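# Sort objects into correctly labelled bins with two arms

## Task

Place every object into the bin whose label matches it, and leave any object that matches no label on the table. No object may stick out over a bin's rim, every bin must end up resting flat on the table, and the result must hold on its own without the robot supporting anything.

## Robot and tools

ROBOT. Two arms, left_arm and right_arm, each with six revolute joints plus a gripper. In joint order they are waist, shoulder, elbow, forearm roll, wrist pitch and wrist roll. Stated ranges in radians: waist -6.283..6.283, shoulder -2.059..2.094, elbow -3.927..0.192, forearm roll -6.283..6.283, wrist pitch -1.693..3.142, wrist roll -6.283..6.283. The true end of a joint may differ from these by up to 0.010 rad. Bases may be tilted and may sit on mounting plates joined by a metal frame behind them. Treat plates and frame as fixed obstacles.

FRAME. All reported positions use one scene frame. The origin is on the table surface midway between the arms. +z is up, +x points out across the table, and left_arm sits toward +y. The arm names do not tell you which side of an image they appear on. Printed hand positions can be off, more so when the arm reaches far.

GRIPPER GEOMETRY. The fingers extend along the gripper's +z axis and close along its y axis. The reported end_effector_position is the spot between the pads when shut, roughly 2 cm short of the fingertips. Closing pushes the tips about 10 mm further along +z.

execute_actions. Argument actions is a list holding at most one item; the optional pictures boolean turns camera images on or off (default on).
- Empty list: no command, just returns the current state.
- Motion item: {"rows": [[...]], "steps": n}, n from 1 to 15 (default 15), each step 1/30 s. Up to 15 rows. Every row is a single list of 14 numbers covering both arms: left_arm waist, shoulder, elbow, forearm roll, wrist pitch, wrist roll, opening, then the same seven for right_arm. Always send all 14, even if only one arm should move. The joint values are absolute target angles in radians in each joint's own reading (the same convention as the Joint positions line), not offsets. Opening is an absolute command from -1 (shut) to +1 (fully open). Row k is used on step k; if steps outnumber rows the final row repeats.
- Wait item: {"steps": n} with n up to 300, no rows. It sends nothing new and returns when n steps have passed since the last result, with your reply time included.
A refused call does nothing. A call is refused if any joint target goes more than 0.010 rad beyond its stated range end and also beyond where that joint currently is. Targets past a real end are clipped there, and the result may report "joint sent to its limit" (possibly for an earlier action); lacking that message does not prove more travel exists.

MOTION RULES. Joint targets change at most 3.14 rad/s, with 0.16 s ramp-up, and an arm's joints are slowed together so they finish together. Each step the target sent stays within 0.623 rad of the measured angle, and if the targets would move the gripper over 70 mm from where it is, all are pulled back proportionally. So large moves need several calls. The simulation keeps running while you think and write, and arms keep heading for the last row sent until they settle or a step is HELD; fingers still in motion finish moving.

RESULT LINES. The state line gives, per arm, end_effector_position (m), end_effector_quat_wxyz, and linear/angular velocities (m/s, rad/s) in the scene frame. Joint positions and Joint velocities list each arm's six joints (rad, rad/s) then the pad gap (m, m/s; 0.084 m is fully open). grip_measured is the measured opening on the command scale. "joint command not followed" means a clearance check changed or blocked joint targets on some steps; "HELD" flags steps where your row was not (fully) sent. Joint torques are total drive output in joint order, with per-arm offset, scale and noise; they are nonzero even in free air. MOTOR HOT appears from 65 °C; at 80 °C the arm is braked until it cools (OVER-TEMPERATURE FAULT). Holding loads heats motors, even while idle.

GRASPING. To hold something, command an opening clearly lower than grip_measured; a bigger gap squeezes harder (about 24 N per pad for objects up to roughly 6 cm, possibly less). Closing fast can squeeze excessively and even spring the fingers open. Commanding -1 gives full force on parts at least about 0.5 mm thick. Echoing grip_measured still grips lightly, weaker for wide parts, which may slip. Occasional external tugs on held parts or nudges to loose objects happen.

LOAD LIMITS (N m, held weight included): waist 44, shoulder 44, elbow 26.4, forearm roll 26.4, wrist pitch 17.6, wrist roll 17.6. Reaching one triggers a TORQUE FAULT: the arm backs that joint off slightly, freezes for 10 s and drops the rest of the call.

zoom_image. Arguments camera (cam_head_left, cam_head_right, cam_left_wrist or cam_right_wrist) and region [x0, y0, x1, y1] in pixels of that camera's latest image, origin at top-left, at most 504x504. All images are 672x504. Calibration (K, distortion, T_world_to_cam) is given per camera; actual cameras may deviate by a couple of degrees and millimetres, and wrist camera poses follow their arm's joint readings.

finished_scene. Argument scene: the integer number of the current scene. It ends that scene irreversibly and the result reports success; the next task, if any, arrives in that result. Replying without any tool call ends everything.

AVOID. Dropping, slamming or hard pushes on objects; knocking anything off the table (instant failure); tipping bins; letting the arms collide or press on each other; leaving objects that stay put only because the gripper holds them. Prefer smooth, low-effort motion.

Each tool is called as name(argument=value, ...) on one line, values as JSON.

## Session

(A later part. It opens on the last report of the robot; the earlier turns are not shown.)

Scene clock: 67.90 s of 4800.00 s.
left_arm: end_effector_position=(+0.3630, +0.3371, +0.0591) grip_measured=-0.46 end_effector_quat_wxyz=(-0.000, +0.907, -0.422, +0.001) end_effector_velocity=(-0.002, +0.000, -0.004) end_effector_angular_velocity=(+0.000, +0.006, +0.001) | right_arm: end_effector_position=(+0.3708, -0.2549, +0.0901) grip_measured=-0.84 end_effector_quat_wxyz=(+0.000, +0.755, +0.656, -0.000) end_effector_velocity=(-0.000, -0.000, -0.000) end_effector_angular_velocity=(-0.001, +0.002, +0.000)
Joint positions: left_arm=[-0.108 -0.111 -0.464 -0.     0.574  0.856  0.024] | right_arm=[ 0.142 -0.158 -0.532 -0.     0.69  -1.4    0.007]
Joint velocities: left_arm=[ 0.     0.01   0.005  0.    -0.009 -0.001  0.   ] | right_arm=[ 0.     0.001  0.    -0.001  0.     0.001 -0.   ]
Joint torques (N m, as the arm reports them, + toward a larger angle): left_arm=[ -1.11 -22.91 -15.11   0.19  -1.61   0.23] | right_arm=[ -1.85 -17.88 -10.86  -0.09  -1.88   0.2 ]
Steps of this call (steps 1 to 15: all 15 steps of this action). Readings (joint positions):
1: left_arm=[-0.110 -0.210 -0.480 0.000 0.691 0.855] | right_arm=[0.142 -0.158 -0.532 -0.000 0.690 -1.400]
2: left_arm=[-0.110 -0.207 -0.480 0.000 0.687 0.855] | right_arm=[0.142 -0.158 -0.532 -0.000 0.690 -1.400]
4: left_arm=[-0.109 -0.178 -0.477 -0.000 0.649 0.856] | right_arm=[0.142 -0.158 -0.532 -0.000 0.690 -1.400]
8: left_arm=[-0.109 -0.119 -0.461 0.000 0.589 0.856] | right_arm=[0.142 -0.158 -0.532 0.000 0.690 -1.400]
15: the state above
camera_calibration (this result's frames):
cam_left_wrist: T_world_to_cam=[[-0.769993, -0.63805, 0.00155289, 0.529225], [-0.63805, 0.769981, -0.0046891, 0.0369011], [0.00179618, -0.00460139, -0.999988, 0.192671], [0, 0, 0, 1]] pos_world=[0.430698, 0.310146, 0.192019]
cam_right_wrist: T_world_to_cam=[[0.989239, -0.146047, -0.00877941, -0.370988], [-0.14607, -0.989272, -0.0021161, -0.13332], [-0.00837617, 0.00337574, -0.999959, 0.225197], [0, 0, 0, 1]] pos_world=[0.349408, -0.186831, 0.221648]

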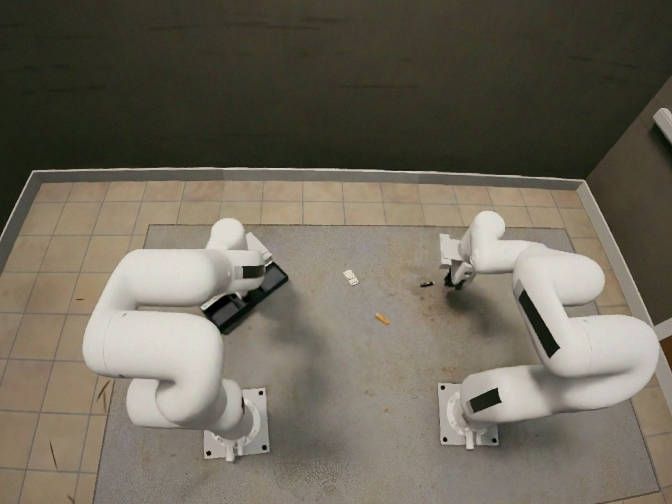

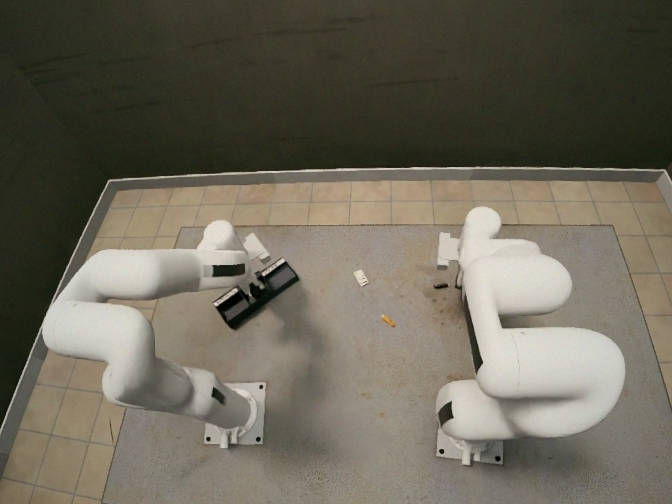

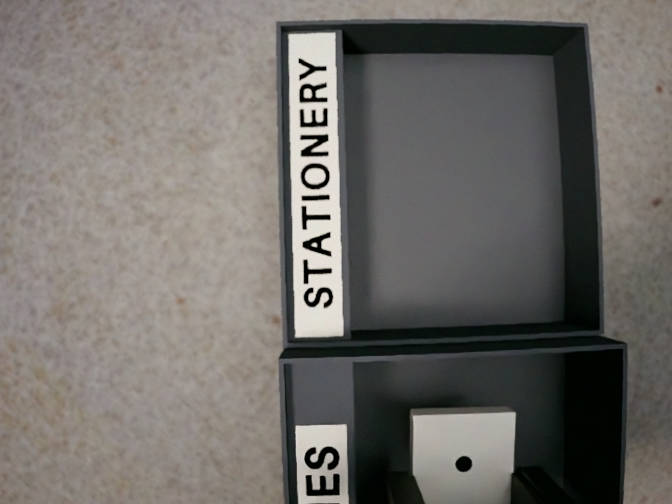

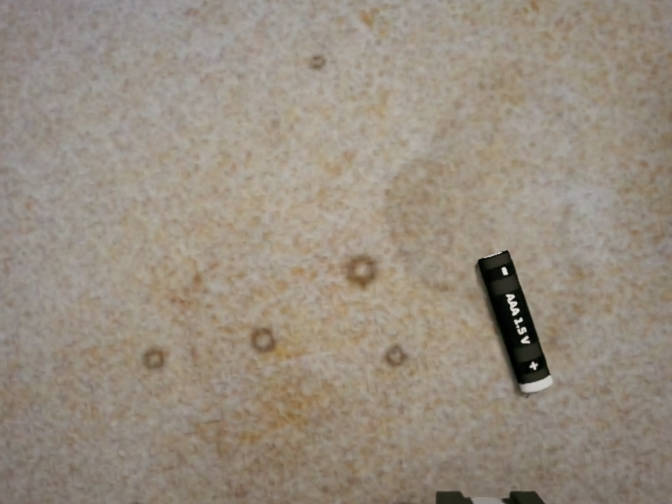

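execute_actions(actions=[{"rows":[[-0.108,-0.018,-0.449,0,0.467,0.856,-0.7,0.142,-0.158,-0.532,0,0.69,-1.4,-1]]}], pictures=false)

execute_actions(actions=[{"rows":[[-0.108,-0.018,-0.449,0,0.467,0.856,-0.25,0.142,-0.158,-0.532,0,0.69,-1.4,-1]],"steps":8}], pictures=false)

execute_actions(actions=[{"rows":[[-0.108,-0.206,-0.484,0,0.69,0.856,-0.25,0.142,-0.158,-0.532,0,0.69,-1.4,-1]],"steps":12}], pictures=false)

execute_actions(actions=[{"rows":[[-0.85,-0.1,-0.85,0,0.95,-0.756,0.1,-0.2,-0.158,-0.532,0,0.69,-1.4,-1]]}], pictures=false)

execute_actions(actions=[{"steps":25}])

Scene clock: 75.77 s of 4800.00 s.
left_arm: end_effector_position=(+0.3624, +0.3371, +0.0309) grip_measured=-0.46 end_effector_quat_wxyz=(-0.000, +0.907, -0.422, +0.001) end_effector_velocity=(+0.001, +0.000, -0.001) end_effector_angular_velocity=(+0.000, -0.005, -0.002) | right_arm: end_effector_position=(+0.3708, -0.2549, +0.0901) grip_measured=-0.84 end_effector_quat_wxyz=(+0.000, +0.755, +0.656, -0.000) end_effector_velocity=(+0.000, +0.000, +0.000) end_effector_angular_velocity=(-0.000, -0.001, +0.001)
Joint positions: left_arm=[-0.108 -0.02  -0.45  -0.     0.468  0.856  0.024] | right_arm=[ 0.142 -0.158 -0.532 -0.     0.69  -1.4    0.007]
Joint velocities: left_arm=[-0.     0.004  0.     0.001 -0.009  0.001  0.   ] | right_arm=[ 0.001 -0.001 -0.    -0.     0.001  0.     0.   ]
Joint torques (N m, as the arm reports them, + toward a larger angle): left_arm=[ -0.54 -20.55 -12.09   0.09  -1.81   0.46] | right_arm=[ -1.95 -18.14 -11.07   0.13  -1.82   0.15]
Steps of this call (steps 1 to 15: the robot went on to your last target; steps 16 to 90: nothing new was sent; then 4.37 s passed at rest; steps 91 to 105: all 15 steps of this action). Readings (joint positions):
91: left_arm=[-0.108 -0.110 -0.463 -0.000 0.573 0.856] | right_arm=[0.142 -0.158 -0.532 -0.000 0.690 -1.400]
92: left_arm=[-0.108 -0.108 -0.463 -0.000 0.569 0.856] | right_arm=[0.142 -0.158 -0.532 0.000 0.690 -1.400]
94: left_arm=[-0.108 -0.080 -0.461 -0.000 0.533 0.856] | right_arm=[0.142 -0.158 -0.532 -0.000 0.690 -1.400]
98: left_arm=[-0.108 -0.026 -0.447 0.000 0.481 0.856] | right_arm=[0.142 -0.158 -0.532 -0.000 0.690 -1.400]
105: the state above

Scene clock: 76.03 s of 4800.00 s.
left_arm: end_effector_position=(+0.3615, +0.3372, +0.0298) grip_measured=-0.27 end_effector_quat_wxyz=(+0.000, +0.907, -0.422, -0.000) end_effector_velocity=(-0.000, -0.000, +0.000) end_effector_angular_velocity=(+0.000, +0.001, -0.001) | right_arm: end_effector_position=(+0.3708, -0.2549, +0.0901) grip_measured=-0.84 end_effector_quat_wxyz=(+0.000, +0.755, +0.656, -0.000) end_effector_velocity=(-0.000, +0.000, -0.000) end_effector_angular_velocity=(+0.001, +0.000, -0.000)
Joint positions: left_arm=[-0.108 -0.018 -0.449  0.     0.467  0.856  0.032] | right_arm=[ 0.142 -0.158 -0.532 -0.     0.69  -1.4    0.007]
Joint velocities: left_arm=[-0.    -0.001  0.    -0.     0.002  0.    -0.   ] | right_arm=[ 0.     0.    -0.     0.001  0.     0.    -0.   ]
Joint torques (N m, as the arm reports them, + toward a larger angle): left_arm=[ -1.26 -23.64 -13.18   0.14  -1.42   0.16] | right_arm=[ -1.62 -17.77 -10.9   -0.01  -1.79   0.18]
Steps of this call (steps 1 to 8: all 8 steps of this action). Readings (joint positions):
1: left_arm=[-0.108 -0.020 -0.450 -0.000 0.468 0.856] | right_arm=[0.142 -0.158 -0.532 0.000 0.690 -1.400]
2: left_arm=[-0.108 -0.019 -0.450 -0.000 0.467 0.856] | right_arm=[0.142 -0.158 -0.532 0.000 0.690 -1.400]
4: left_arm=[-0.108 -0.018 -0.449 0.000 0.467 0.856] | right_arm=[0.142 -0.158 -0.532 0.000 0.690 -1.400]
8: the state above

Scene clock: 76.43 s of 4800.00 s.
left_arm: end_effector_position=(+0.3626, +0.3371, +0.0886) grip_measured=-0.27 end_effector_quat_wxyz=(-0.000, +0.907, -0.422, +0.001) end_effector_velocity=(-0.041, +0.000, -0.010) end_effector_angular_velocity=(+0.002, +0.117, -0.001) | right_arm: end_effector_position=(+0.3708, -0.2549, +0.0901) grip_measured=-0.84 end_effector_quat_wxyz=(+0.000, +0.755, +0.656, -0.000) end_effector_velocity=(+0.000, +0.000, -0.000) end_effector_angular_velocity=(+0.000, -0.001, -0.001)
Joint positions: left_arm=[-0.108 -0.201 -0.483 -0.     0.681  0.856  0.032] | right_arm=[ 0.142 -0.158 -0.532 -0.     0.69  -1.4    0.007]
Joint velocities: left_arm=[-0.001 -0.037  0.04   0.001  0.114 -0.    -0.   ] | right_arm=[ 0.001  0.     0.     0.001 -0.001  0.002 -0.   ]
Joint torques (N m, as the arm reports them, + toward a larger angle): left_arm=[ -0.81 -21.13 -17.24  -0.07  -1.84   0.23] | right_arm=[ -2.04 -17.9  -11.    -0.17  -1.95   0.26]
Steps of this call (steps 1 to 12: all 12 steps of this action). Readings (joint positions):
1: left_arm=[-0.108 -0.018 -0.449 0.000 0.467 0.856] | right_arm=[0.142 -0.158 -0.532 -0.000 0.690 -1.400]
2: left_arm=[-0.108 -0.020 -0.449 0.000 0.471 0.856] | right_arm=[0.142 -0.158 -0.532 -0.000 0.690 -1.400]
4: left_arm=[-0.108 -0.050 -0.452 0.000 0.513 0.856] | right_arm=[0.142 -0.158 -0.532 -0.000 0.690 -1.400]
8: left_arm=[-0.108 -0.175 -0.482 -0.000 0.646 0.856] | right_arm=[0.142 -0.158 -0.532 -0.000 0.690 -1.400]
12: the state above

Scene clock: 76.93 s of 4800.00 s.
left_arm: end_effector_position=(+0.3731, +0.1812, +0.1317) grip_measured=+0.09 end_effector_quat_wxyz=(-0.000, +0.918, -0.397, -0.001) end_effector_velocity=(-0.064, -0.359, +0.094) end_effector_angular_velocity=(+0.000, -0.006, +0.499) | right_arm: end_effector_position=(+0.3544, -0.3738, +0.0899) grip_measured=-0.84 end_effector_quat_wxyz=(-0.000, +0.853, +0.522, -0.000) end_effector_velocity=(-0.009, -0.031, +0.001) end_effector_angular_velocity=(-0.001, -0.002, -0.086)
Joint positions: left_arm=[-0.515 -0.143 -0.691  0.     0.835  0.396  0.048] | right_arm=[-0.191 -0.158 -0.532  0.     0.69  -1.4    0.007]
Joint velocities: left_arm=[-0.898  0.115 -0.425  0.     0.305 -1.396  0.   ] | right_arm=[-0.089 -0.    -0.001 -0.001 -0.    -0.002  0.   ]
Joint torques (N m, as the arm reports them, + toward a larger angle): left_arm=[  0.33 -26.09 -16.82   0.08  -1.43   0.07] | right_arm=[ -0.5  -17.99 -10.85  -0.02  -1.9    0.23]
Steps of this call (steps 1 to 15: all 15 steps of this action). Readings (joint positions):
1: left_arm=[-0.108 -0.202 -0.482 0.000 0.685 0.856] | right_arm=[0.142 -0.158 -0.532 -0.000 0.690 -1.400]
2: left_arm=[-0.111 -0.201 -0.483 0.000 0.688 0.852] | right_arm=[0.139 -0.158 -0.532 -0.000 0.690 -1.400]
4: left_arm=[-0.149 -0.193 -0.505 -0.000 0.707 0.811] | right_arm=[0.102 -0.158 -0.532 -0.000 0.690 -1.400]
8: left_arm=[-0.291 -0.172 -0.586 -0.000 0.759 0.672] | right_arm=[-0.055 -0.158 -0.533 0.000 0.690 -1.400]
15: the state above

Scene clock: 77.77 s of 4800.00 s.
left_arm: end_effector_position=(+0.3228, +0.0512, +0.1676) grip_measured=+0.09 end_effector_quat_wxyz=(-0.000, +1.000, -0.001, -0.000) end_effector_velocity=(-0.001, -0.002, +0.001) end_effector_angular_velocity=(-0.001, -0.000, +0.017) | right_arm: end_effector_position=(+0.3536, -0.3769, +0.0901) grip_measured=-0.84 end_effector_quat_wxyz=(+0.000, +0.855, +0.518, -0.000) end_effector_velocity=(+0.000, -0.000, +0.000) end_effector_angular_velocity=(-0.000, -0.000, +0.001)
Joint positions: left_arm=[-0.849 -0.1   -0.85   0.     0.95  -0.754  0.048] | right_arm=[-0.2   -0.158 -0.532 -0.     0.69  -1.4    0.007]
Joint velocities: left_arm=[-0.006  0.001 -0.003 -0.     0.002 -0.022 -0.   ] | right_arm=[-0.    -0.001 -0.    -0.001  0.    -0.001  0.   ]
Joint torques (N m, as the arm reports them, + toward a larger angle): left_arm=[ -0.7  -28.07 -18.53  -0.08  -1.64   0.14] | right_arm=[ -1.77 -18.18 -10.9    0.04  -2.     0.07]
Steps of this call (steps 1 to 25: the robot went on to your last target). Readings (joint positions):
1: left_arm=[-0.545 -0.139 -0.705 0.000 0.845 0.348] | right_arm=[-0.194 -0.158 -0.532 -0.000 0.690 -1.400]
2: left_arm=[-0.574 -0.135 -0.718 0.000 0.855 0.297] | right_arm=[-0.195 -0.158 -0.532 -0.000 0.690 -1.400]
4: left_arm=[-0.630 -0.128 -0.745 0.000 0.875 0.184] | right_arm=[-0.197 -0.158 -0.532 -0.000 0.690 -1.400]
8: left_arm=[-0.733 -0.115 -0.794 -0.000 0.910 -0.101] | right_arm=[-0.199 -0.158 -0.532 -0.000 0.690 -1.400]
25: the state above
camera_calibration (this result's frames):
cam_left_wrist: T_world_to_cam=[[-0.0101712, -0.999946, 0.00229984, 0.0887903], [-0.999942, 0.0101628, -0.00363536, 0.387373], [0.00361179, -0.00233668, -0.999991, 0.29928], [0, 0, 0, 1]] pos_world=[0.387172, 0.085548, 0.300481]
cam_right_wrist: T_world_to_cam=[[0.882983, -0.469324, -0.00877976, -0.456033], [-0.469357, -0.883006, -0.00211606, -0.102086], [-0.00675947, 0.00598928, -0.999959, 0.225878], [0, 0, 0, 1]] pos_world=[0.356281, -0.305523, 0.221648]

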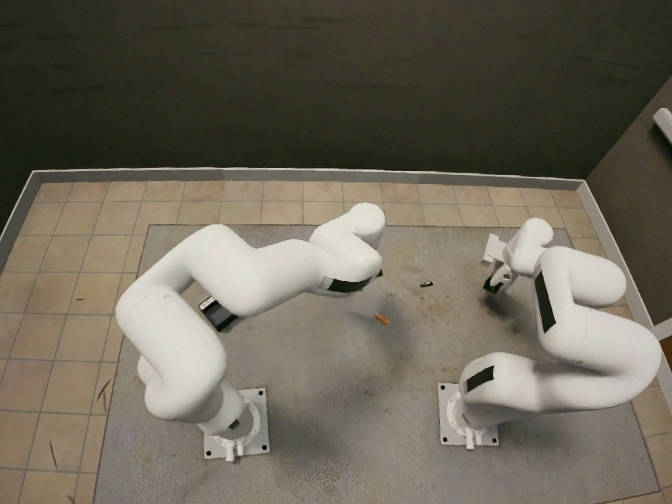

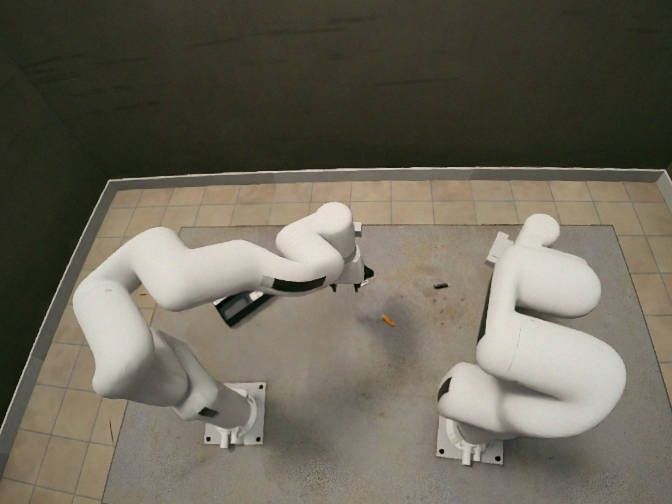

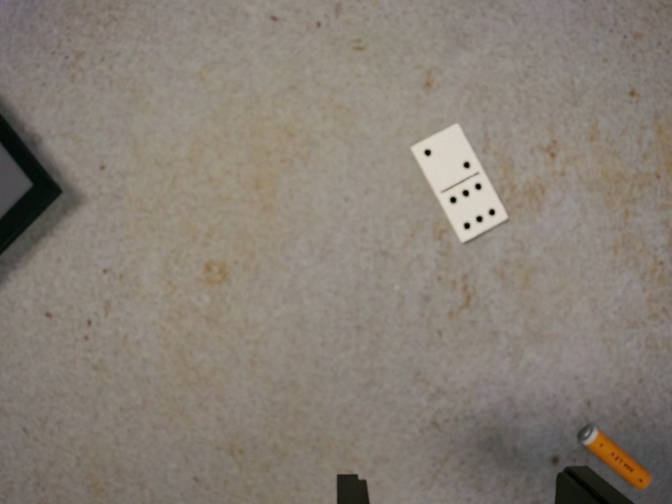

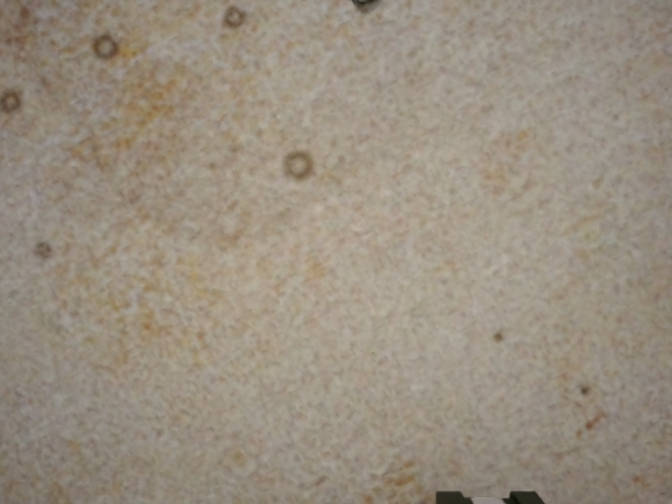

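execute_actions(actions=[{"rows":[[-0.752,0.304,-1.111,0,0.807,-1.158,0.1,-0.2,-0.158,-0.532,0,0.69,-1.4,-1]]}], pictures=false)

execute_actions(actions=[{"rows":[[-0.752,0.42,-1.087,0,0.667,-1.158,0.1,-0.2,-0.158,-0.532,0,0.69,-1.4,-1]]}])

Scene clock: 84.43 s of 4800.00 s.
left_arm: end_effector_position=(+0.4153, +0.0298, +0.0908) grip_measured=+0.09 end_effector_quat_wxyz=(-0.002, +0.971, +0.239, -0.002) end_effector_velocity=(+0.051, -0.021, -0.006) end_effector_angular_velocity=(-0.048, -0.064, +0.207) | right_arm: end_effector_position=(+0.3536, -0.3769, +0.0901) grip_measured=-0.84 end_effector_quat_wxyz=(+0.000, +0.855, +0.518, -0.000) end_effector_velocity=(-0.000, -0.000, -0.000) end_effector_angular_velocity=(+0.000, -0.000, -0.001)
Joint positions: left_arm=[-0.755  0.293 -1.099  0.     0.813 -1.143  0.048] | right_arm=[-0.2   -0.158 -0.532 -0.     0.69  -1.4    0.007]
Joint velocities: left_arm=[ 0.03   0.119 -0.133  0.    -0.066 -0.177  0.   ] | right_arm=[-0.001  0.001 -0.     0.    -0.001  0.    -0.   ]
Joint torques (N m, as the arm reports them, + toward a larger angle): left_arm=[  0.   -43.73 -18.05   0.05  -1.52   0.54] | right_arm=[ -1.75 -18.05 -11.09   0.1   -1.96   0.13]
Steps of this call (steps 1 to 30: the robot went on to your last target; steps 31 to 100: nothing new was sent; then 2.83 s passed at rest; steps 101 to 115: all 15 steps of this action). Readings (joint positions):
101: left_arm=[-0.850 -0.100 -0.850 0.000 0.950 -0.756] | right_arm=[-0.200 -0.158 -0.532 0.000 0.690 -1.400]
102: left_arm=[-0.849 -0.097 -0.852 -0.000 0.949 -0.760] | right_arm=[-0.200 -0.158 -0.532 0.000 0.690 -1.400]
104: left_arm=[-0.840 -0.061 -0.879 -0.000 0.934 -0.801] | right_arm=[-0.200 -0.158 -0.532 -0.000 0.690 -1.400]
108: left_arm=[-0.798 0.115 -0.990 0.000 0.874 -0.969] | right_arm=[-0.200 -0.158 -0.532 0.000 0.690 -1.400]
115: the state above

Scene clock: 84.93 s of 4800.00 s.
left_arm: end_effector_position=(+0.4213, +0.0269, +0.0346) grip_measured=+0.09 end_effector_quat_wxyz=(+0.002, +0.969, +0.247, +0.001) end_effector_velocity=(-0.005, +0.005, -0.012) end_effector_angular_velocity=(+0.011, +0.014, +0.002) | right_arm: end_effector_position=(+0.3536, -0.3769, +0.0901) grip_measured=-0.84 end_effector_quat_wxyz=(+0.000, +0.855, +0.518, -0.000) end_effector_velocity=(+0.000, -0.000, +0.001) end_effector_angular_velocity=(-0.001, -0.003, -0.001)
Joint positions: left_arm=[-0.752  0.417 -1.089 -0.     0.668 -1.158  0.048] | right_arm=[-0.2   -0.158 -0.532  0.     0.69  -1.4    0.007]
Joint velocities: left_arm=[ 0.001  0.016  0.014  0.    -0.011 -0.001 -0.   ] | right_arm=[-0.001 -0.003  0.    -0.    -0.     0.    -0.   ]
Joint torques (N m, as the arm reports them, + toward a larger angle): left_arm=[ -1.25 -38.32 -15.33   0.11  -1.77   0.14] | right_arm=[ -1.66 -17.87 -10.85  -0.15  -2.     0.1 ]
Steps of this call (steps 1 to 15: all 15 steps of this action). Readings (joint positions):
1: left_arm=[-0.754 0.296 -1.103 0.000 0.811 -1.148] | right_arm=[-0.200 -0.158 -0.532 -0.000 0.690 -1.400]
2: left_arm=[-0.754 0.299 -1.106 -0.000 0.805 -1.151] | right_arm=[-0.200 -0.158 -0.532 0.000 0.690 -1.400]
4: left_arm=[-0.753 0.328 -1.107 -0.000 0.764 -1.155] | right_arm=[-0.200 -0.158 -0.532 0.000 0.690 -1.400]
8: left_arm=[-0.753 0.409 -1.082 0.000 0.689 -1.157] | right_arm=[-0.200 -0.158 -0.532 0.000 0.690 -1.400]
15: the state above
camera_calibration (this result's frames):
cam_left_wrist: T_world_to_cam=[[0.471543, -0.881819, 0.00648052, -0.140404], [-0.881807, -0.471578, -0.00561722, 0.448914], [0.00800945, -0.0030658, -0.999963, 0.164007], [0, 0, 0, 1]] pos_world=[0.460748, 0.0883899, 0.167432]
cam_right_wrist: T_world_to_cam=[[0.882968, -0.469352, -0.00877947, -0.456041], [-0.469385, -0.882991, -0.00211618, -0.102082], [-0.00675896, 0.00598947, -0.999959, 0.225878], [0, 0, 0, 1]] pos_world=[0.35628, -0.305534, 0.221648]

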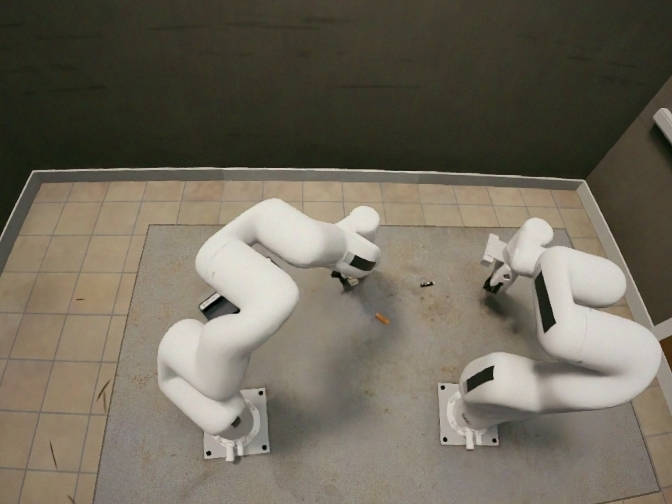

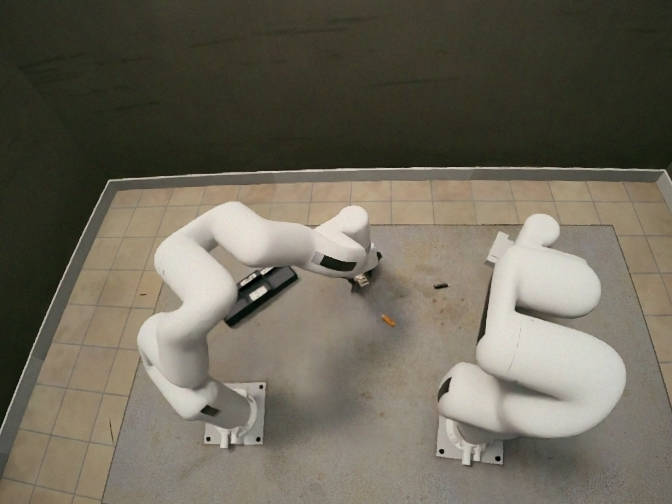

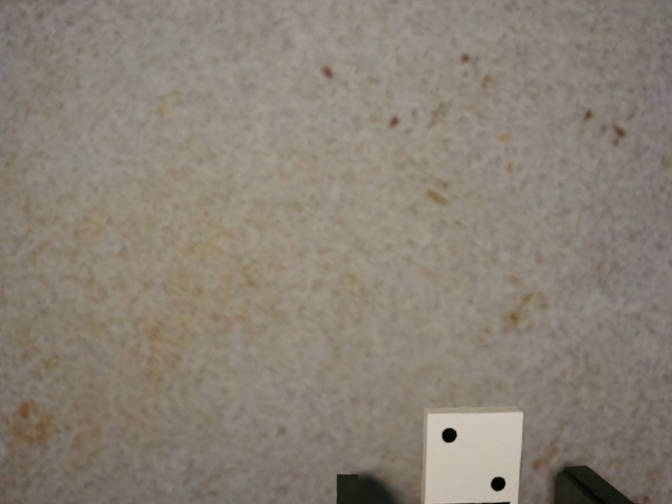

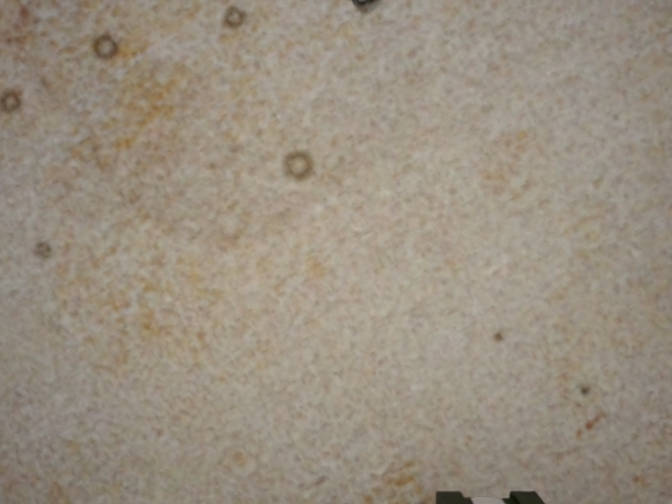

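execute_actions(actions=[{"rows":[[-0.752,0.435,-1.085,0,0.65,-1.158,0.1,-0.2,-0.158,-0.532,0,0.69,-1.4,-1]],"steps":10}], pictures=false)

execute_actions(actions=[{"rows":[[-0.752,0.435,-1.085,0,0.65,-1.158,-0.15,-0.2,-0.158,-0.532,0,0.69,-1.4,-1],[-0.752,0.435,-1.085,0,0.65,-1.158,-0.3,-0.2,-0.158,-0.532,0,0.69,-1.4,-1],[-0.752,0.435,-1.085,0,0.65,-1.158,-0.4,-0.2,-0.158,-0.532,0,0.69,-1.4,-1],[-0.752,0.435,-1.085,0,0.65,-1.158,-0.5,-0.2,-0.158,-0.532,0,0.69,-1.4,-1],[-0.752,0.435,-1.085,0,0.65,-1.158,-0.7,-0.2,-0.158,-0.532,0,0.69,-1.4,-1]],"steps":12}], pictures=false)

execute_actions(actions=[{"rows":[[-0.752,0.304,-1.111,0,0.807,-1.158,-0.7,-0.2,-0.158,-0.532,0,0.69,-1.4,-1]],"steps":10}], pictures=false)

execute_actions(actions=[{"rows":[[-0.108,-0.206,-0.484,0,0.69,0.856,-0.7,-0.2,-0.158,-0.532,0,0.69,-1.4,-1]]}], pictures=false)

execute_actions(actions=[{"steps":30}])

Scene clock: 94.97 s of 4800.00 s.
left_arm: end_effector_position=(+0.4198, +0.0281, +0.0253) grip_measured=+0.09 end_effector_quat_wxyz=(-0.000, +0.969, +0.247, -0.000) end_effector_velocity=(+0.006, -0.004, +0.006) end_effector_angular_velocity=(-0.013, -0.018, -0.000) | right_arm: end_effector_position=(+0.3536, -0.3769, +0.0901) grip_measured=-0.84 end_effector_quat_wxyz=(+0.000, +0.855, +0.518, -0.000) end_effector_velocity=(-0.000, -0.000, +0.000) end_effector_angular_velocity=(-0.000, +0.001, -0.000)
Joint positions: left_arm=[-0.752  0.435 -1.085  0.     0.651 -1.158  0.048] | right_arm=[-0.2   -0.158 -0.532  0.     0.69  -1.4    0.007]
Joint velocities: left_arm=[ 0.001 -0.003 -0.009  0.    -0.01   0.    -0.   ] | right_arm=[-0.    -0.    -0.    -0.001  0.001  0.001 -0.   ]
Joint torques (N m, as the arm reports them, + toward a larger angle): left_arm=[ -1.09 -39.82 -15.85   0.11  -1.62   0.08] | right_arm=[ -2.01 -17.53 -11.01  -0.04  -1.86   0.18]
Steps of this call (steps 1 to 15: the robot went on to your last target; steps 16 to 90: nothing new was sent; then 6.70 s passed at rest; steps 91 to 100: all 10 steps of this action). Readings (joint positions):
91: left_arm=[-0.752 0.420 -1.087 -0.000 0.667 -1.158] | right_arm=[-0.200 -0.158 -0.532 -0.000 0.690 -1.400]
92: left_arm=[-0.752 0.422 -1.087 -0.000 0.664 -1.158] | right_arm=[-0.200 -0.158 -0.532 -0.000 0.690 -1.400]
94: left_arm=[-0.752 0.429 -1.087 -0.000 0.656 -1.158] | right_arm=[-0.200 -0.158 -0.532 0.000 0.690 -1.400]
98: left_arm=[-0.752 0.435 -1.084 0.000 0.652 -1.158] | right_arm=[-0.200 -0.158 -0.532 -0.000 0.690 -1.400]
100: the state above

Scene clock: 95.37 s of 4800.00 s.
left_arm: end_effector_position=(+0.4201, +0.0279, +0.0254) grip_measured=-0.46 end_effector_quat_wxyz=(+0.000, +0.969, +0.247, +0.000) end_effector_velocity=(-0.000, +0.000, -0.000) end_effector_angular_velocity=(+0.001, +0.001, +0.000) | right_arm: end_effector_position=(+0.3536, -0.3769, +0.0901) grip_measured=-0.84 end_effector_quat_wxyz=(+0.000, +0.855, +0.518, -0.000) end_effector_velocity=(+0.000, -0.000, +0.001) end_effector_angular_velocity=(-0.000, -0.001, -0.001)
Joint positions: left_arm=[-0.752  0.435 -1.085 -0.     0.65  -1.158  0.024] | right_arm=[-0.2   -0.158 -0.532 -0.     0.69  -1.4    0.007]
Joint velocities: left_arm=[-0.    -0.     0.     0.     0.001 -0.001  0.   ] | right_arm=[-0.001 -0.002 -0.     0.     0.    -0.     0.   ]
Joint torques (N m, as the arm reports them, + toward a larger angle): left_arm=[ -0.57 -38.43 -15.47   0.24  -1.55   0.29] | right_arm=[ -1.92 -18.03 -10.88   0.19  -1.89   0.15]
Steps of this call (steps 1 to 12: all 12 steps of this action). Readings (joint positions):
1: left_arm=[-0.752 0.435 -1.085 -0.000 0.650 -1.158] | right_arm=[-0.200 -0.158 -0.532 -0.000 0.690 -1.400]
2: left_arm=[-0.752 0.435 -1.085 -0.000 0.650 -1.158] | right_arm=[-0.200 -0.158 -0.532 -0.000 0.690 -1.400]
4: left_arm=[-0.752 0.435 -1.085 -0.000 0.650 -1.158] | right_arm=[-0.200 -0.158 -0.532 -0.000 0.690 -1.400]
8: left_arm=[-0.752 0.435 -1.085 -0.000 0.650 -1.158] | right_arm=[-0.200 -0.158 -0.532 0.000 0.690 -1.400]
12: the state above

Scene clock: 95.70 s of 4800.00 s.
left_arm: end_effector_position=(+0.4236, +0.0253, +0.0918) grip_measured=-0.46 end_effector_quat_wxyz=(+0.006, +0.969, +0.247, +0.005) end_effector_velocity=(-0.050, +0.038, -0.023) end_effector_angular_velocity=(+0.115, +0.149, -0.001) | right_arm: end_effector_position=(+0.3536, -0.3769, +0.0901) grip_measured=-0.84 end_effector_quat_wxyz=(+0.000, +0.855, +0.518, -0.000) end_effector_velocity=(-0.000, -0.000, -0.001) end_effector_angular_velocity=(+0.001, +0.002, +0.000)
Joint positions: left_arm=[-0.752  0.306 -1.116 -0.     0.795 -1.158  0.024] | right_arm=[-0.2   -0.158 -0.532 -0.     0.69  -1.4    0.007]
Joint velocities: left_arm=[-0.    -0.032  0.072 -0.     0.148  0.001 -0.   ] | right_arm=[-0.     0.001 -0.    -0.     0.001 -0.001 -0.   ]
Joint torques (N m, as the arm reports them, + toward a larger angle): left_arm=[ -0.82 -31.11 -14.39  -0.37  -1.49   0.17] | right_arm=[ -1.7  -17.99 -10.92   0.01  -1.84   0.09]
Steps of this call (steps 1 to 10: all 10 steps of this action). Readings (joint positions):
1: left_arm=[-0.752 0.435 -1.085 -0.000 0.650 -1.158] | right_arm=[-0.200 -0.158 -0.532 -0.000 0.690 -1.400]
2: left_arm=[-0.752 0.433 -1.085 0.000 0.654 -1.158] | right_arm=[-0.200 -0.158 -0.532 -0.000 0.690 -1.400]
4: left_arm=[-0.752 0.406 -1.086 0.000 0.695 -1.158] | right_arm=[-0.200 -0.158 -0.532 -0.000 0.690 -1.400]
8: left_arm=[-0.752 0.316 -1.115 -0.000 0.782 -1.158] | right_arm=[-0.200 -0.158 -0.532 -0.000 0.690 -1.400]
10: the state above

Scene clock: 96.20 s of 4800.00 s.
left_arm: end_effector_position=(+0.4222, +0.2018, +0.0977) grip_measured=-0.46 end_effector_quat_wxyz=(-0.000, +0.977, +0.212, -0.000) end_effector_velocity=(-0.080, +0.378, +0.003) end_effector_angular_velocity=(+0.000, +0.001, -0.520) | right_arm: end_effector_position=(+0.3536, -0.3769, +0.0901) grip_measured=-0.84 end_effector_quat_wxyz=(+0.000, +0.855, +0.518, -0.000) end_effector_velocity=(+0.000, +0.001, +0.000) end_effector_angular_velocity=(-0.000, -0.001, +0.002)
Joint positions: left_arm=[-0.425  0.047 -0.791  0.     0.744 -0.758  0.024] | right_arm=[-0.2   -0.158 -0.532  0.     0.69  -1.4    0.007]
Joint velocities: left_arm=[ 0.768 -0.612  0.744  0.    -0.13   1.288 -0.   ] | right_arm=[ 0.002 -0.001  0.    -0.    -0.    -0.001  0.   ]
Joint torques (N m, as the arm reports them, + toward a larger angle): left_arm=[ -0.76 -30.09 -16.52  -0.04  -1.39   0.41] | right_arm=[ -2.04 -17.98 -10.97  -0.05  -1.76   0.07]
Steps of this call (steps 1 to 15: all 15 steps of this action). Readings (joint positions):
1: left_arm=[-0.752 0.306 -1.113 -0.000 0.799 -1.158] | right_arm=[-0.200 -0.158 -0.532 0.000 0.690 -1.400]
2: left_arm=[-0.750 0.304 -1.107 -0.000 0.800 -1.154] | right_arm=[-0.200 -0.158 -0.532 -0.000 0.690 -1.400]
4: left_arm=[-0.716 0.277 -1.069 -0.000 0.793 -1.116] | right_arm=[-0.200 -0.158 -0.532 0.000 0.690 -1.400]
8: left_arm=[-0.606 0.190 -0.966 0.000 0.775 -1.006] | right_arm=[-0.200 -0.158 -0.532 -0.000 0.690 -1.400]
15: the state above

Scene clock: 97.20 s of 4800.00 s.
left_arm: end_effector_position=(+0.3619, +0.3370, +0.0901) grip_measured=-0.46 end_effector_quat_wxyz=(+0.000, +0.907, -0.421, +0.000) end_effector_velocity=(-0.001, +0.001, -0.000) end_effector_angular_velocity=(+0.001, +0.001, -0.022) | right_arm: end_effector_position=(+0.3536, -0.3769, +0.0901) grip_measured=-0.84 end_effector_quat_wxyz=(+0.000, +0.855, +0.518, -0.000) end_effector_velocity=(-0.001, -0.000, +0.000) end_effector_angular_velocity=(+0.001, +0.002, +0.000)
Joint positions: left_arm=[-0.108 -0.206 -0.484 -0.     0.69   0.854  0.024] | right_arm=[-0.2   -0.158 -0.532 -0.     0.69  -1.4    0.007]
Joint velocities: left_arm=[ 0.002 -0.002  0.002  0.001  0.     0.023 -0.   ] | right_arm=[-0.001 -0.001  0.     0.     0.003 -0.001 -0.   ]
Joint torques (N m, as the arm reports them, + toward a larger angle): left_arm=[ -0.96 -21.68 -16.51   0.07  -1.76   0.34] | right_arm=[ -1.78 -18.25 -10.89   0.19  -1.83   0.23]
Steps of this call (steps 1 to 30: the robot went on to your last target). Readings (joint positions):
1: left_arm=[-0.399 0.026 -0.766 0.000 0.740 -0.713] | right_arm=[-0.200 -0.158 -0.532 -0.000 0.690 -1.400]
2: left_arm=[-0.374 0.006 -0.742 0.000 0.736 -0.665] | right_arm=[-0.200 -0.158 -0.532 0.000 0.690 -1.400]
4: left_arm=[-0.323 -0.034 -0.693 0.000 0.727 -0.559] | right_arm=[-0.200 -0.158 -0.532 0.000 0.690 -1.400]
8: left_arm=[-0.227 -0.111 -0.599 0.000 0.710 -0.285] | right_arm=[-0.200 -0.158 -0.532 -0.000 0.690 -1.400]
30: the state above
camera_calibration (this result's frames):
cam_left_wrist: T_world_to_cam=[[-0.768596, -0.63973, 0.00250759, 0.528237], [-0.639734, 0.768586, -0.00387503, 0.0373625], [0.000551673, -0.00458252, -0.999989, 0.224189], [0, 0, 0, 1]] pos_world=[0.429779, 0.31024, 0.223007]
cam_right_wrist: T_world_to_cam=[[0.882968, -0.469352, -0.00877954, -0.456041], [-0.469385, -0.882991, -0.0021161, -0.102082], [-0.00675906, 0.00598943, -0.999959, 0.225878], [0, 0, 0, 1]] pos_world=[0.35628, -0.305534, 0.221648]

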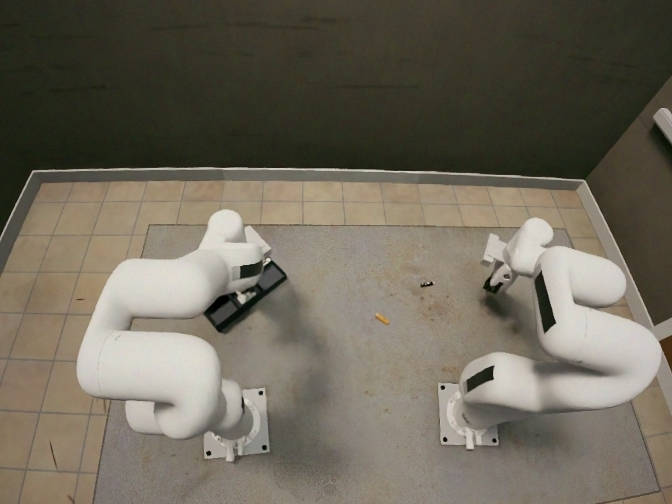

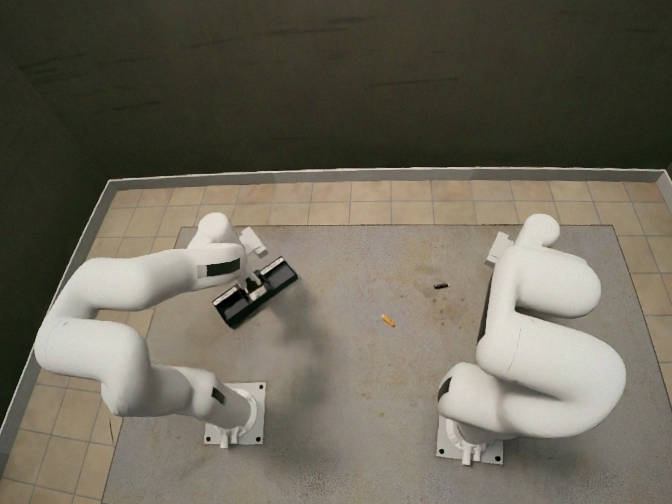

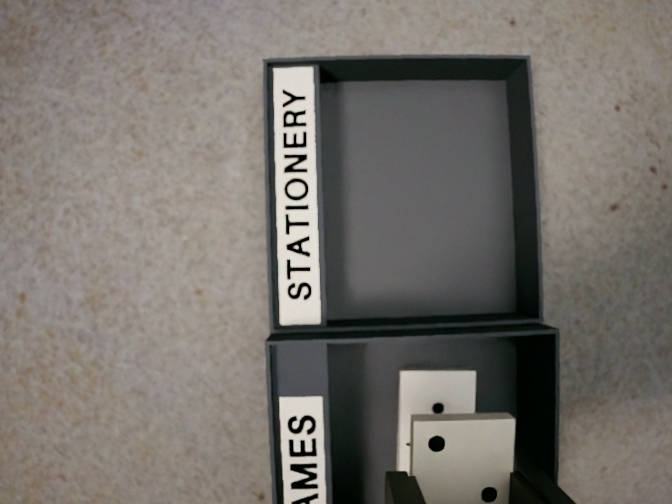

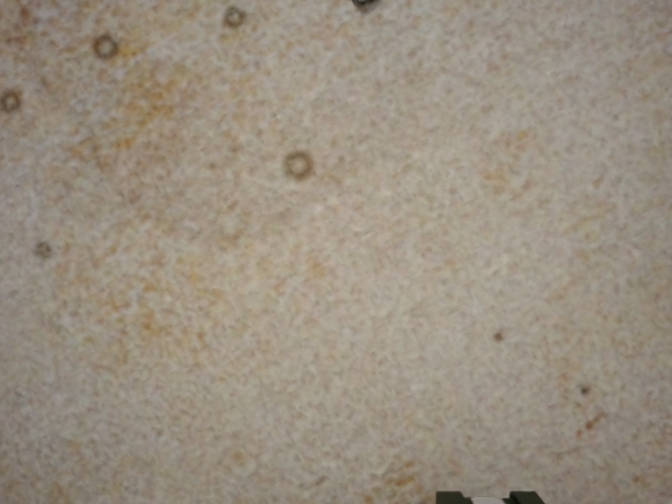

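execute_actions(actions=[{"rows":[[-0.108,-0.044,-0.453,0,0.497,0.856,-0.7,0.861,0.202,-0.967,0,0.765,0.749,-1]]}], pictures=false)

execute_actions(actions=[{"rows":[[-0.108,-0.044,-0.453,0,0.497,0.856,-0.7,0.861,0.202,-0.967,0,0.765,0.749,-1],[-0.108,-0.044,-0.453,0,0.497,0.856,-0.7,0.861,0.202,-0.967,0,0.765,0.749,-1],[-0.108,-0.044,-0.453,0,0.497,0.856,-0.25,0.861,0.202,-0.967,0,0.765,0.749,-1]],"steps":10}], pictures=false)

execute_actions(actions=[{"rows":[[-0.108,-0.206,-0.484,0,0.69,0.856,-0.25,0.861,0.202,-0.967,0,0.765,0.749,-1]]}], pictures=false)

execute_actions(actions=[{"rows":[[0.1,-0.206,-0.484,0,0.69,0.4,-0.25,0.861,0.202,-0.967,0,0.765,0.749,-1]]}], pictures=false)

execute_actions(actions=[{"rows":[[0.1,-0.206,-0.484,0,0.69,0.4,-0.25,0.861,0.348,-0.94,0,0.592,0.749,-1]]}], pictures=false)

execute_actions(actions=[{"steps":8}])

Scene clock: 105.43 s of 4800.00 s.
left_arm: end_effector_position=(+0.3628, +0.3371, +0.0390) grip_measured=-0.46 end_effector_quat_wxyz=(-0.000, +0.907, -0.422, +0.001) end_effector_velocity=(-0.004, -0.000, -0.007) end_effector_angular_velocity=(+0.000, +0.005, -0.002) | right_arm: end_effector_position=(+0.4304, -0.2282, +0.0947) grip_measured=-0.84 end_effector_quat_wxyz=(+0.000, +0.856, +0.518, +0.000) end_effector_velocity=(+0.059, +0.409, -0.001) end_effector_angular_velocity=(+0.000, +0.002, +0.007)
Joint positions: left_arm=[-0.108 -0.046 -0.454 -0.     0.499  0.856  0.024] | right_arm=[ 0.201  0.026 -0.755 -0.     0.728 -0.999  0.007]
Joint velocities: left_arm=[-0.001  0.017  0.01   0.    -0.021  0.001  0.   ] | right_arm=[ 0.95   0.298 -0.357 -0.     0.061  0.943 -0.   ]
Joint torques (N m, as the arm reports them, + toward a larger angle): left_arm=[ -0.52 -23.58 -14.14   0.16  -1.67   0.19] | right_arm=[ -1.64 -24.27 -10.39  -0.21  -1.83   0.37]
Steps of this call (steps 1 to 15: the robot went on to your last target; steps 16 to 90: nothing new was sent; then 4.73 s passed at rest; steps 91 to 105: all 15 steps of this action). Readings (joint positions):
91: left_arm=[-0.108 -0.206 -0.484 -0.000 0.690 0.856] | right_arm=[-0.200 -0.158 -0.532 0.000 0.690 -1.400]
92: left_arm=[-0.108 -0.204 -0.484 -0.000 0.686 0.856] | right_arm=[-0.197 -0.156 -0.534 0.000 0.691 -1.396]
94: left_arm=[-0.108 -0.174 -0.481 -0.000 0.644 0.856] | right_arm=[-0.160 -0.134 -0.559 0.000 0.696 -1.356]
98: left_arm=[-0.108 -0.066 -0.453 0.000 0.532 0.856] | right_arm=[-0.024 -0.061 -0.650 -0.000 0.710 -1.222]
105: the state above

Scene clock: 105.77 s of 4800.00 s.
left_arm: end_effector_position=(+0.3621, +0.3371, +0.0380) grip_measured=-0.27 end_effector_quat_wxyz=(+0.000, +0.907, -0.422, -0.000) end_effector_velocity=(+0.002, +0.000, +0.001) end_effector_angular_velocity=(-0.000, -0.003, -0.000) | right_arm: end_effector_position=(+0.4241, -0.0946, +0.0935) grip_measured=-0.84 end_effector_quat_wxyz=(+0.000, +0.867, +0.499, +0.000) end_effector_velocity=(-0.079, +0.377, -0.005) end_effector_angular_velocity=(+0.001, -0.001, -0.413)
Joint positions: left_arm=[-0.108 -0.044 -0.453 -0.     0.497  0.856  0.032] | right_arm=[ 0.503  0.107 -0.853 -0.     0.745 -0.653  0.007]
Joint velocities: left_arm=[ 0.     0.    -0.003 -0.    -0.001  0.001  0.   ] | right_arm=[ 0.843  0.221 -0.268  0.     0.046  1.256  0.   ]
Joint torques (N m, as the arm reports them, + toward a larger angle): left_arm=[ -1.16 -23.56 -14.07   0.52  -1.67   0.21] | right_arm=[ -2.21 -26.21 -11.13  -0.12  -1.9    0.24]
Steps of this call (steps 1 to 10: all 10 steps of this action). Readings (joint positions):
1: left_arm=[-0.108 -0.046 -0.454 -0.000 0.498 0.856] | right_arm=[0.233 0.035 -0.766 -0.000 0.730 -0.967]
2: left_arm=[-0.108 -0.046 -0.454 -0.000 0.498 0.856] | right_arm=[0.264 0.045 -0.777 -0.000 0.732 -0.936]
4: left_arm=[-0.108 -0.045 -0.454 -0.000 0.497 0.856] | right_arm=[0.327 0.061 -0.797 -0.000 0.735 -0.873]
8: left_arm=[-0.108 -0.044 -0.453 -0.000 0.497 0.856] | right_arm=[0.446 0.092 -0.835 -0.000 0.742 -0.733]
10: the state above

Scene clock: 106.27 s of 4800.00 s.
left_arm: end_effector_position=(+0.3610, +0.3371, +0.0888) grip_measured=-0.27 end_effector_quat_wxyz=(+0.000, +0.907, -0.422, -0.001) end_effector_velocity=(+0.002, -0.000, +0.007) end_effector_angular_velocity=(+0.000, -0.004, -0.001) | right_arm: end_effector_position=(+0.3655, +0.0503, +0.0903) grip_measured=-0.84 end_effector_quat_wxyz=(+0.000, +0.987, +0.160, -0.000) end_effector_velocity=(-0.064, +0.102, -0.004) end_effector_angular_velocity=(-0.001, +0.002, -2.459)
Joint positions: left_arm=[-0.108 -0.204 -0.482  0.     0.688  0.856  0.032] | right_arm=[ 0.837  0.195 -0.959  0.     0.764  0.405  0.007]
Joint velocities: left_arm=[-0.001 -0.015 -0.011  0.     0.022  0.     0.   ] | right_arm=[ 0.249  0.068 -0.08   0.001  0.015  2.707 -0.   ]
Joint torques (N m, as the arm reports them, + toward a larger angle): left_arm=[ -0.91 -21.87 -17.02  -0.17  -1.66   0.42] | right_arm=[ -4.13 -29.22 -11.03  -0.02  -1.92  -0.15]
Steps of this call (steps 1 to 15: all 15 steps of this action). Readings (joint positions):
1: left_arm=[-0.108 -0.044 -0.453 -0.000 0.497 0.856] | right_arm=[0.531 0.115 -0.862 -0.000 0.747 -0.610]
2: left_arm=[-0.108 -0.046 -0.453 0.000 0.501 0.856] | right_arm=[0.558 0.122 -0.870 -0.000 0.748 -0.564]
4: left_arm=[-0.108 -0.076 -0.456 0.000 0.543 0.856] | right_arm=[0.612 0.136 -0.887 -0.000 0.751 -0.464]
8: left_arm=[-0.108 -0.184 -0.484 -0.000 0.655 0.856] | right_arm=[0.712 0.162 -0.919 -0.000 0.757 -0.218]
15: the state above

Scene clock: 106.77 s of 4800.00 s.
left_arm: end_effector_position=(+0.3555, +0.4075, +0.0900) grip_measured=-0.27 end_effector_quat_wxyz=(+0.000, +0.994, -0.110, -0.000) end_effector_velocity=(-0.003, +0.014, +0.000) end_effector_angular_velocity=(-0.000, +0.000, +0.164) | right_arm: end_effector_position=(+0.3596, +0.0599, +0.0901) grip_measured=-0.84 end_effector_quat_wxyz=(+0.000, +1.000, +0.001, +0.000) end_effector_velocity=(-0.001, +0.001, +0.000) end_effector_angular_velocity=(+0.001, -0.001, -0.011)
Joint positions: left_arm=[ 0.096 -0.206 -0.484  0.     0.69   0.41   0.032] | right_arm=[ 0.86   0.202 -0.967 -0.     0.765  0.748  0.007]
Joint velocities: left_arm=[ 0.04  -0.001  0.    -0.001  0.001 -0.123 -0.   ] | right_arm=[ 0.003 -0.    -0.    -0.    -0.001  0.014 -0.   ]
Joint torques (N m, as the arm reports them, + toward a larger angle): left_arm=[ -1.31 -21.9  -16.03  -0.22  -1.52   0.27] | right_arm=[ -1.84 -28.93 -11.55   0.02  -1.98   0.17]
Steps of this call (steps 1 to 15: all 15 steps of this action). Readings (joint positions):
1: left_arm=[-0.108 -0.204 -0.483 0.000 0.689 0.856] | right_arm=[0.844 0.197 -0.961 0.000 0.764 0.491]
2: left_arm=[-0.107 -0.204 -0.483 0.000 0.689 0.852] | right_arm=[0.850 0.199 -0.963 0.000 0.764 0.565]
4: left_arm=[-0.089 -0.205 -0.484 0.000 0.690 0.811] | right_arm=[0.855 0.201 -0.965 0.000 0.765 0.667]
8: left_arm=[0.022 -0.206 -0.484 -0.000 0.690 0.573] | right_arm=[0.859 0.202 -0.966 -0.000 0.765 0.732]
15: the state above

Scene clock: 107.27 s of 4800.00 s.
left_arm: end_effector_position=(+0.3553, +0.4090, +0.0901) grip_measured=-0.27 end_effector_quat_wxyz=(+0.000, +0.995, -0.103, -0.000) end_effector_velocity=(-0.000, +0.000, +0.000) end_effector_angular_velocity=(+0.000, +0.000, +0.001) | right_arm: end_effector_position=(+0.3606, +0.0612, +0.0257) grip_measured=-0.84 end_effector_quat_wxyz=(-0.001, +1.000, +0.000, +0.001) end_effector_velocity=(-0.003, -0.003, -0.009) end_effector_angular_velocity=(-0.005, +0.006, -0.002)
Joint positions: left_arm=[ 0.1   -0.206 -0.484  0.     0.69   0.4    0.032] | right_arm=[ 0.861  0.345 -0.942 -0.     0.593  0.749  0.007]
Joint velocities: left_arm=[ 0.001 -0.    -0.     0.001  0.    -0.    -0.   ] | right_arm=[-0.     0.013  0.011  0.    -0.017  0.001  0.   ]
Joint torques (N m, as the arm reports them, + toward a larger angle): left_arm=[ -0.57 -21.37 -16.5   -0.1   -1.86   0.23] | right_arm=[ -1.87 -29.99 -10.01  -0.11  -1.71   0.11]
Steps of this call (steps 1 to 15: all 15 steps of this action). Readings (joint positions):
1: left_arm=[0.097 -0.206 -0.484 0.000 0.690 0.407] | right_arm=[0.861 0.202 -0.967 -0.000 0.765 0.748]
2: left_arm=[0.097 -0.206 -0.484 0.000 0.690 0.405] | right_arm=[0.861 0.204 -0.967 -0.000 0.761 0.748]
4: left_arm=[0.098 -0.206 -0.484 0.000 0.690 0.402] | right_arm=[0.861 0.233 -0.966 -0.000 0.719 0.749]
8: left_arm=[0.099 -0.206 -0.484 0.000 0.690 0.401] | right_arm=[0.861 0.332 -0.937 0.000 0.621 0.749]
15: the state above

Scene clock: 107.53 s of 4800.00 s.
left_arm: end_effector_position=(+0.3553, +0.4091, +0.0901) grip_measured=-0.27 end_effector_quat_wxyz=(+0.000, +0.995, -0.103, -0.000) end_effector_velocity=(-0.000, +0.000, -0.000) end_effector_angular_velocity=(-0.000, -0.000, +0.001) | right_arm: end_effector_position=(+0.3596, +0.0603, +0.0240) grip_measured=-0.84 end_effector_quat_wxyz=(-0.000, +1.000, +0.000, +0.000) end_effector_velocity=(-0.001, +0.000, -0.001) end_effector_angular_velocity=(-0.001, +0.002, +0.001)
Joint positions: left_arm=[ 0.1   -0.206 -0.484  0.     0.69   0.4    0.032] | right_arm=[ 0.861  0.348 -0.94  -0.     0.592  0.749  0.007]
Joint velocities: left_arm=[ 0.    -0.     0.    -0.    -0.    -0.001  0.   ] | right_arm=[ 0.001  0.003  0.     0.    -0.001 -0.     0.   ]
Joint torques (N m, as the arm reports them, + toward a larger angle): left_arm=[ -0.62 -21.93 -16.53  -0.08  -1.56   0.14] | right_arm=[ -2.01 -30.62 -10.11   0.08  -2.01   0.24]
Steps of this call (steps 1 to 8: the robot went on to your last target). Readings (joint positions):
1: left_arm=[0.100 -0.206 -0.484 0.000 0.690 0.400] | right_arm=[0.861 0.346 -0.942 -0.000 0.593 0.749]
2: left_arm=[0.100 -0.206 -0.484 0.000 0.690 0.400] | right_arm=[0.861 0.346 -0.941 -0.000 0.593 0.749]
4: left_arm=[0.100 -0.206 -0.484 0.000 0.690 0.400] | right_arm=[0.861 0.347 -0.940 -0.000 0.592 0.749]
8: the state above
camera_calibration (this result's frames):
cam_left_wrist: T_world_to_cam=[[-0.21314, -0.977018, 0.00252459, 0.509915], [-0.977016, 0.213129, -0.00385505, 0.324871], [0.00322839, -0.00328823, -0.999989, 0.223038], [0, 0, 0, 1]] pos_world=[0.425368, 0.42969, 0.223]
cam_right_wrist: T_world_to_cam=[[-0.00577384, -0.999942, -0.00914171, 0.0948844], [-0.99998, 0.00579709, -0.00251841, 0.423877], [0.00257126, 0.00912699, -0.999955, 0.153705], [0, 0, 0, 1]] pos_world=[0.424022, 0.0910187, 0.155633]

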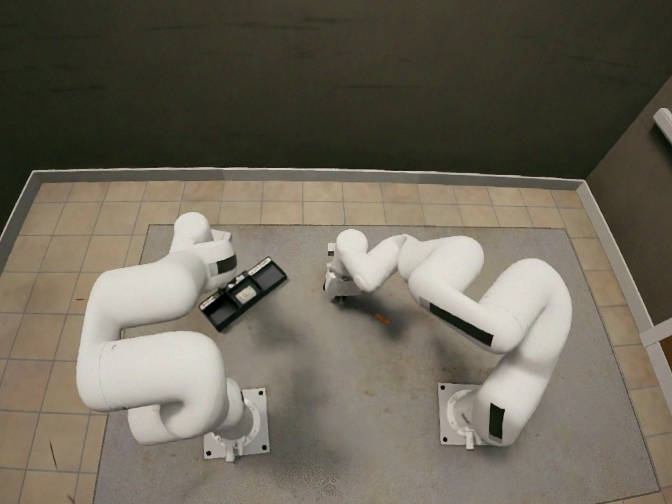

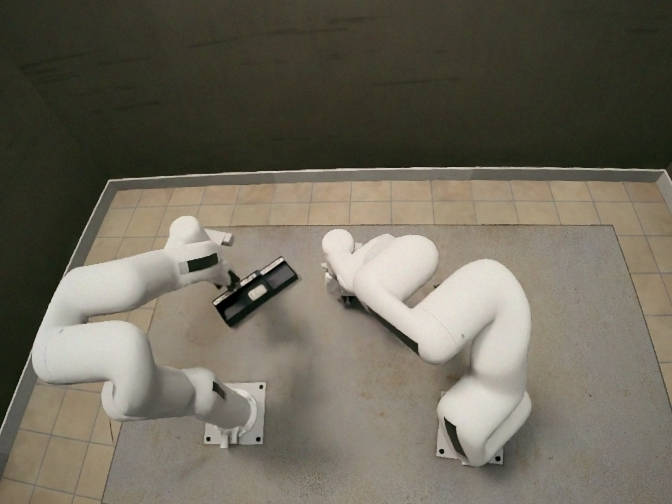

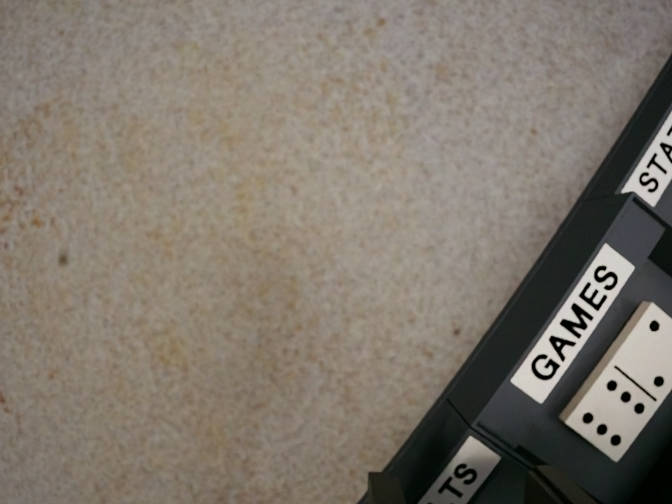

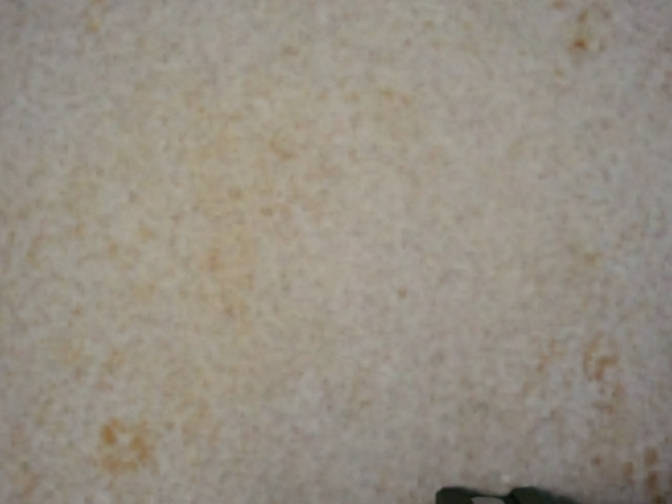

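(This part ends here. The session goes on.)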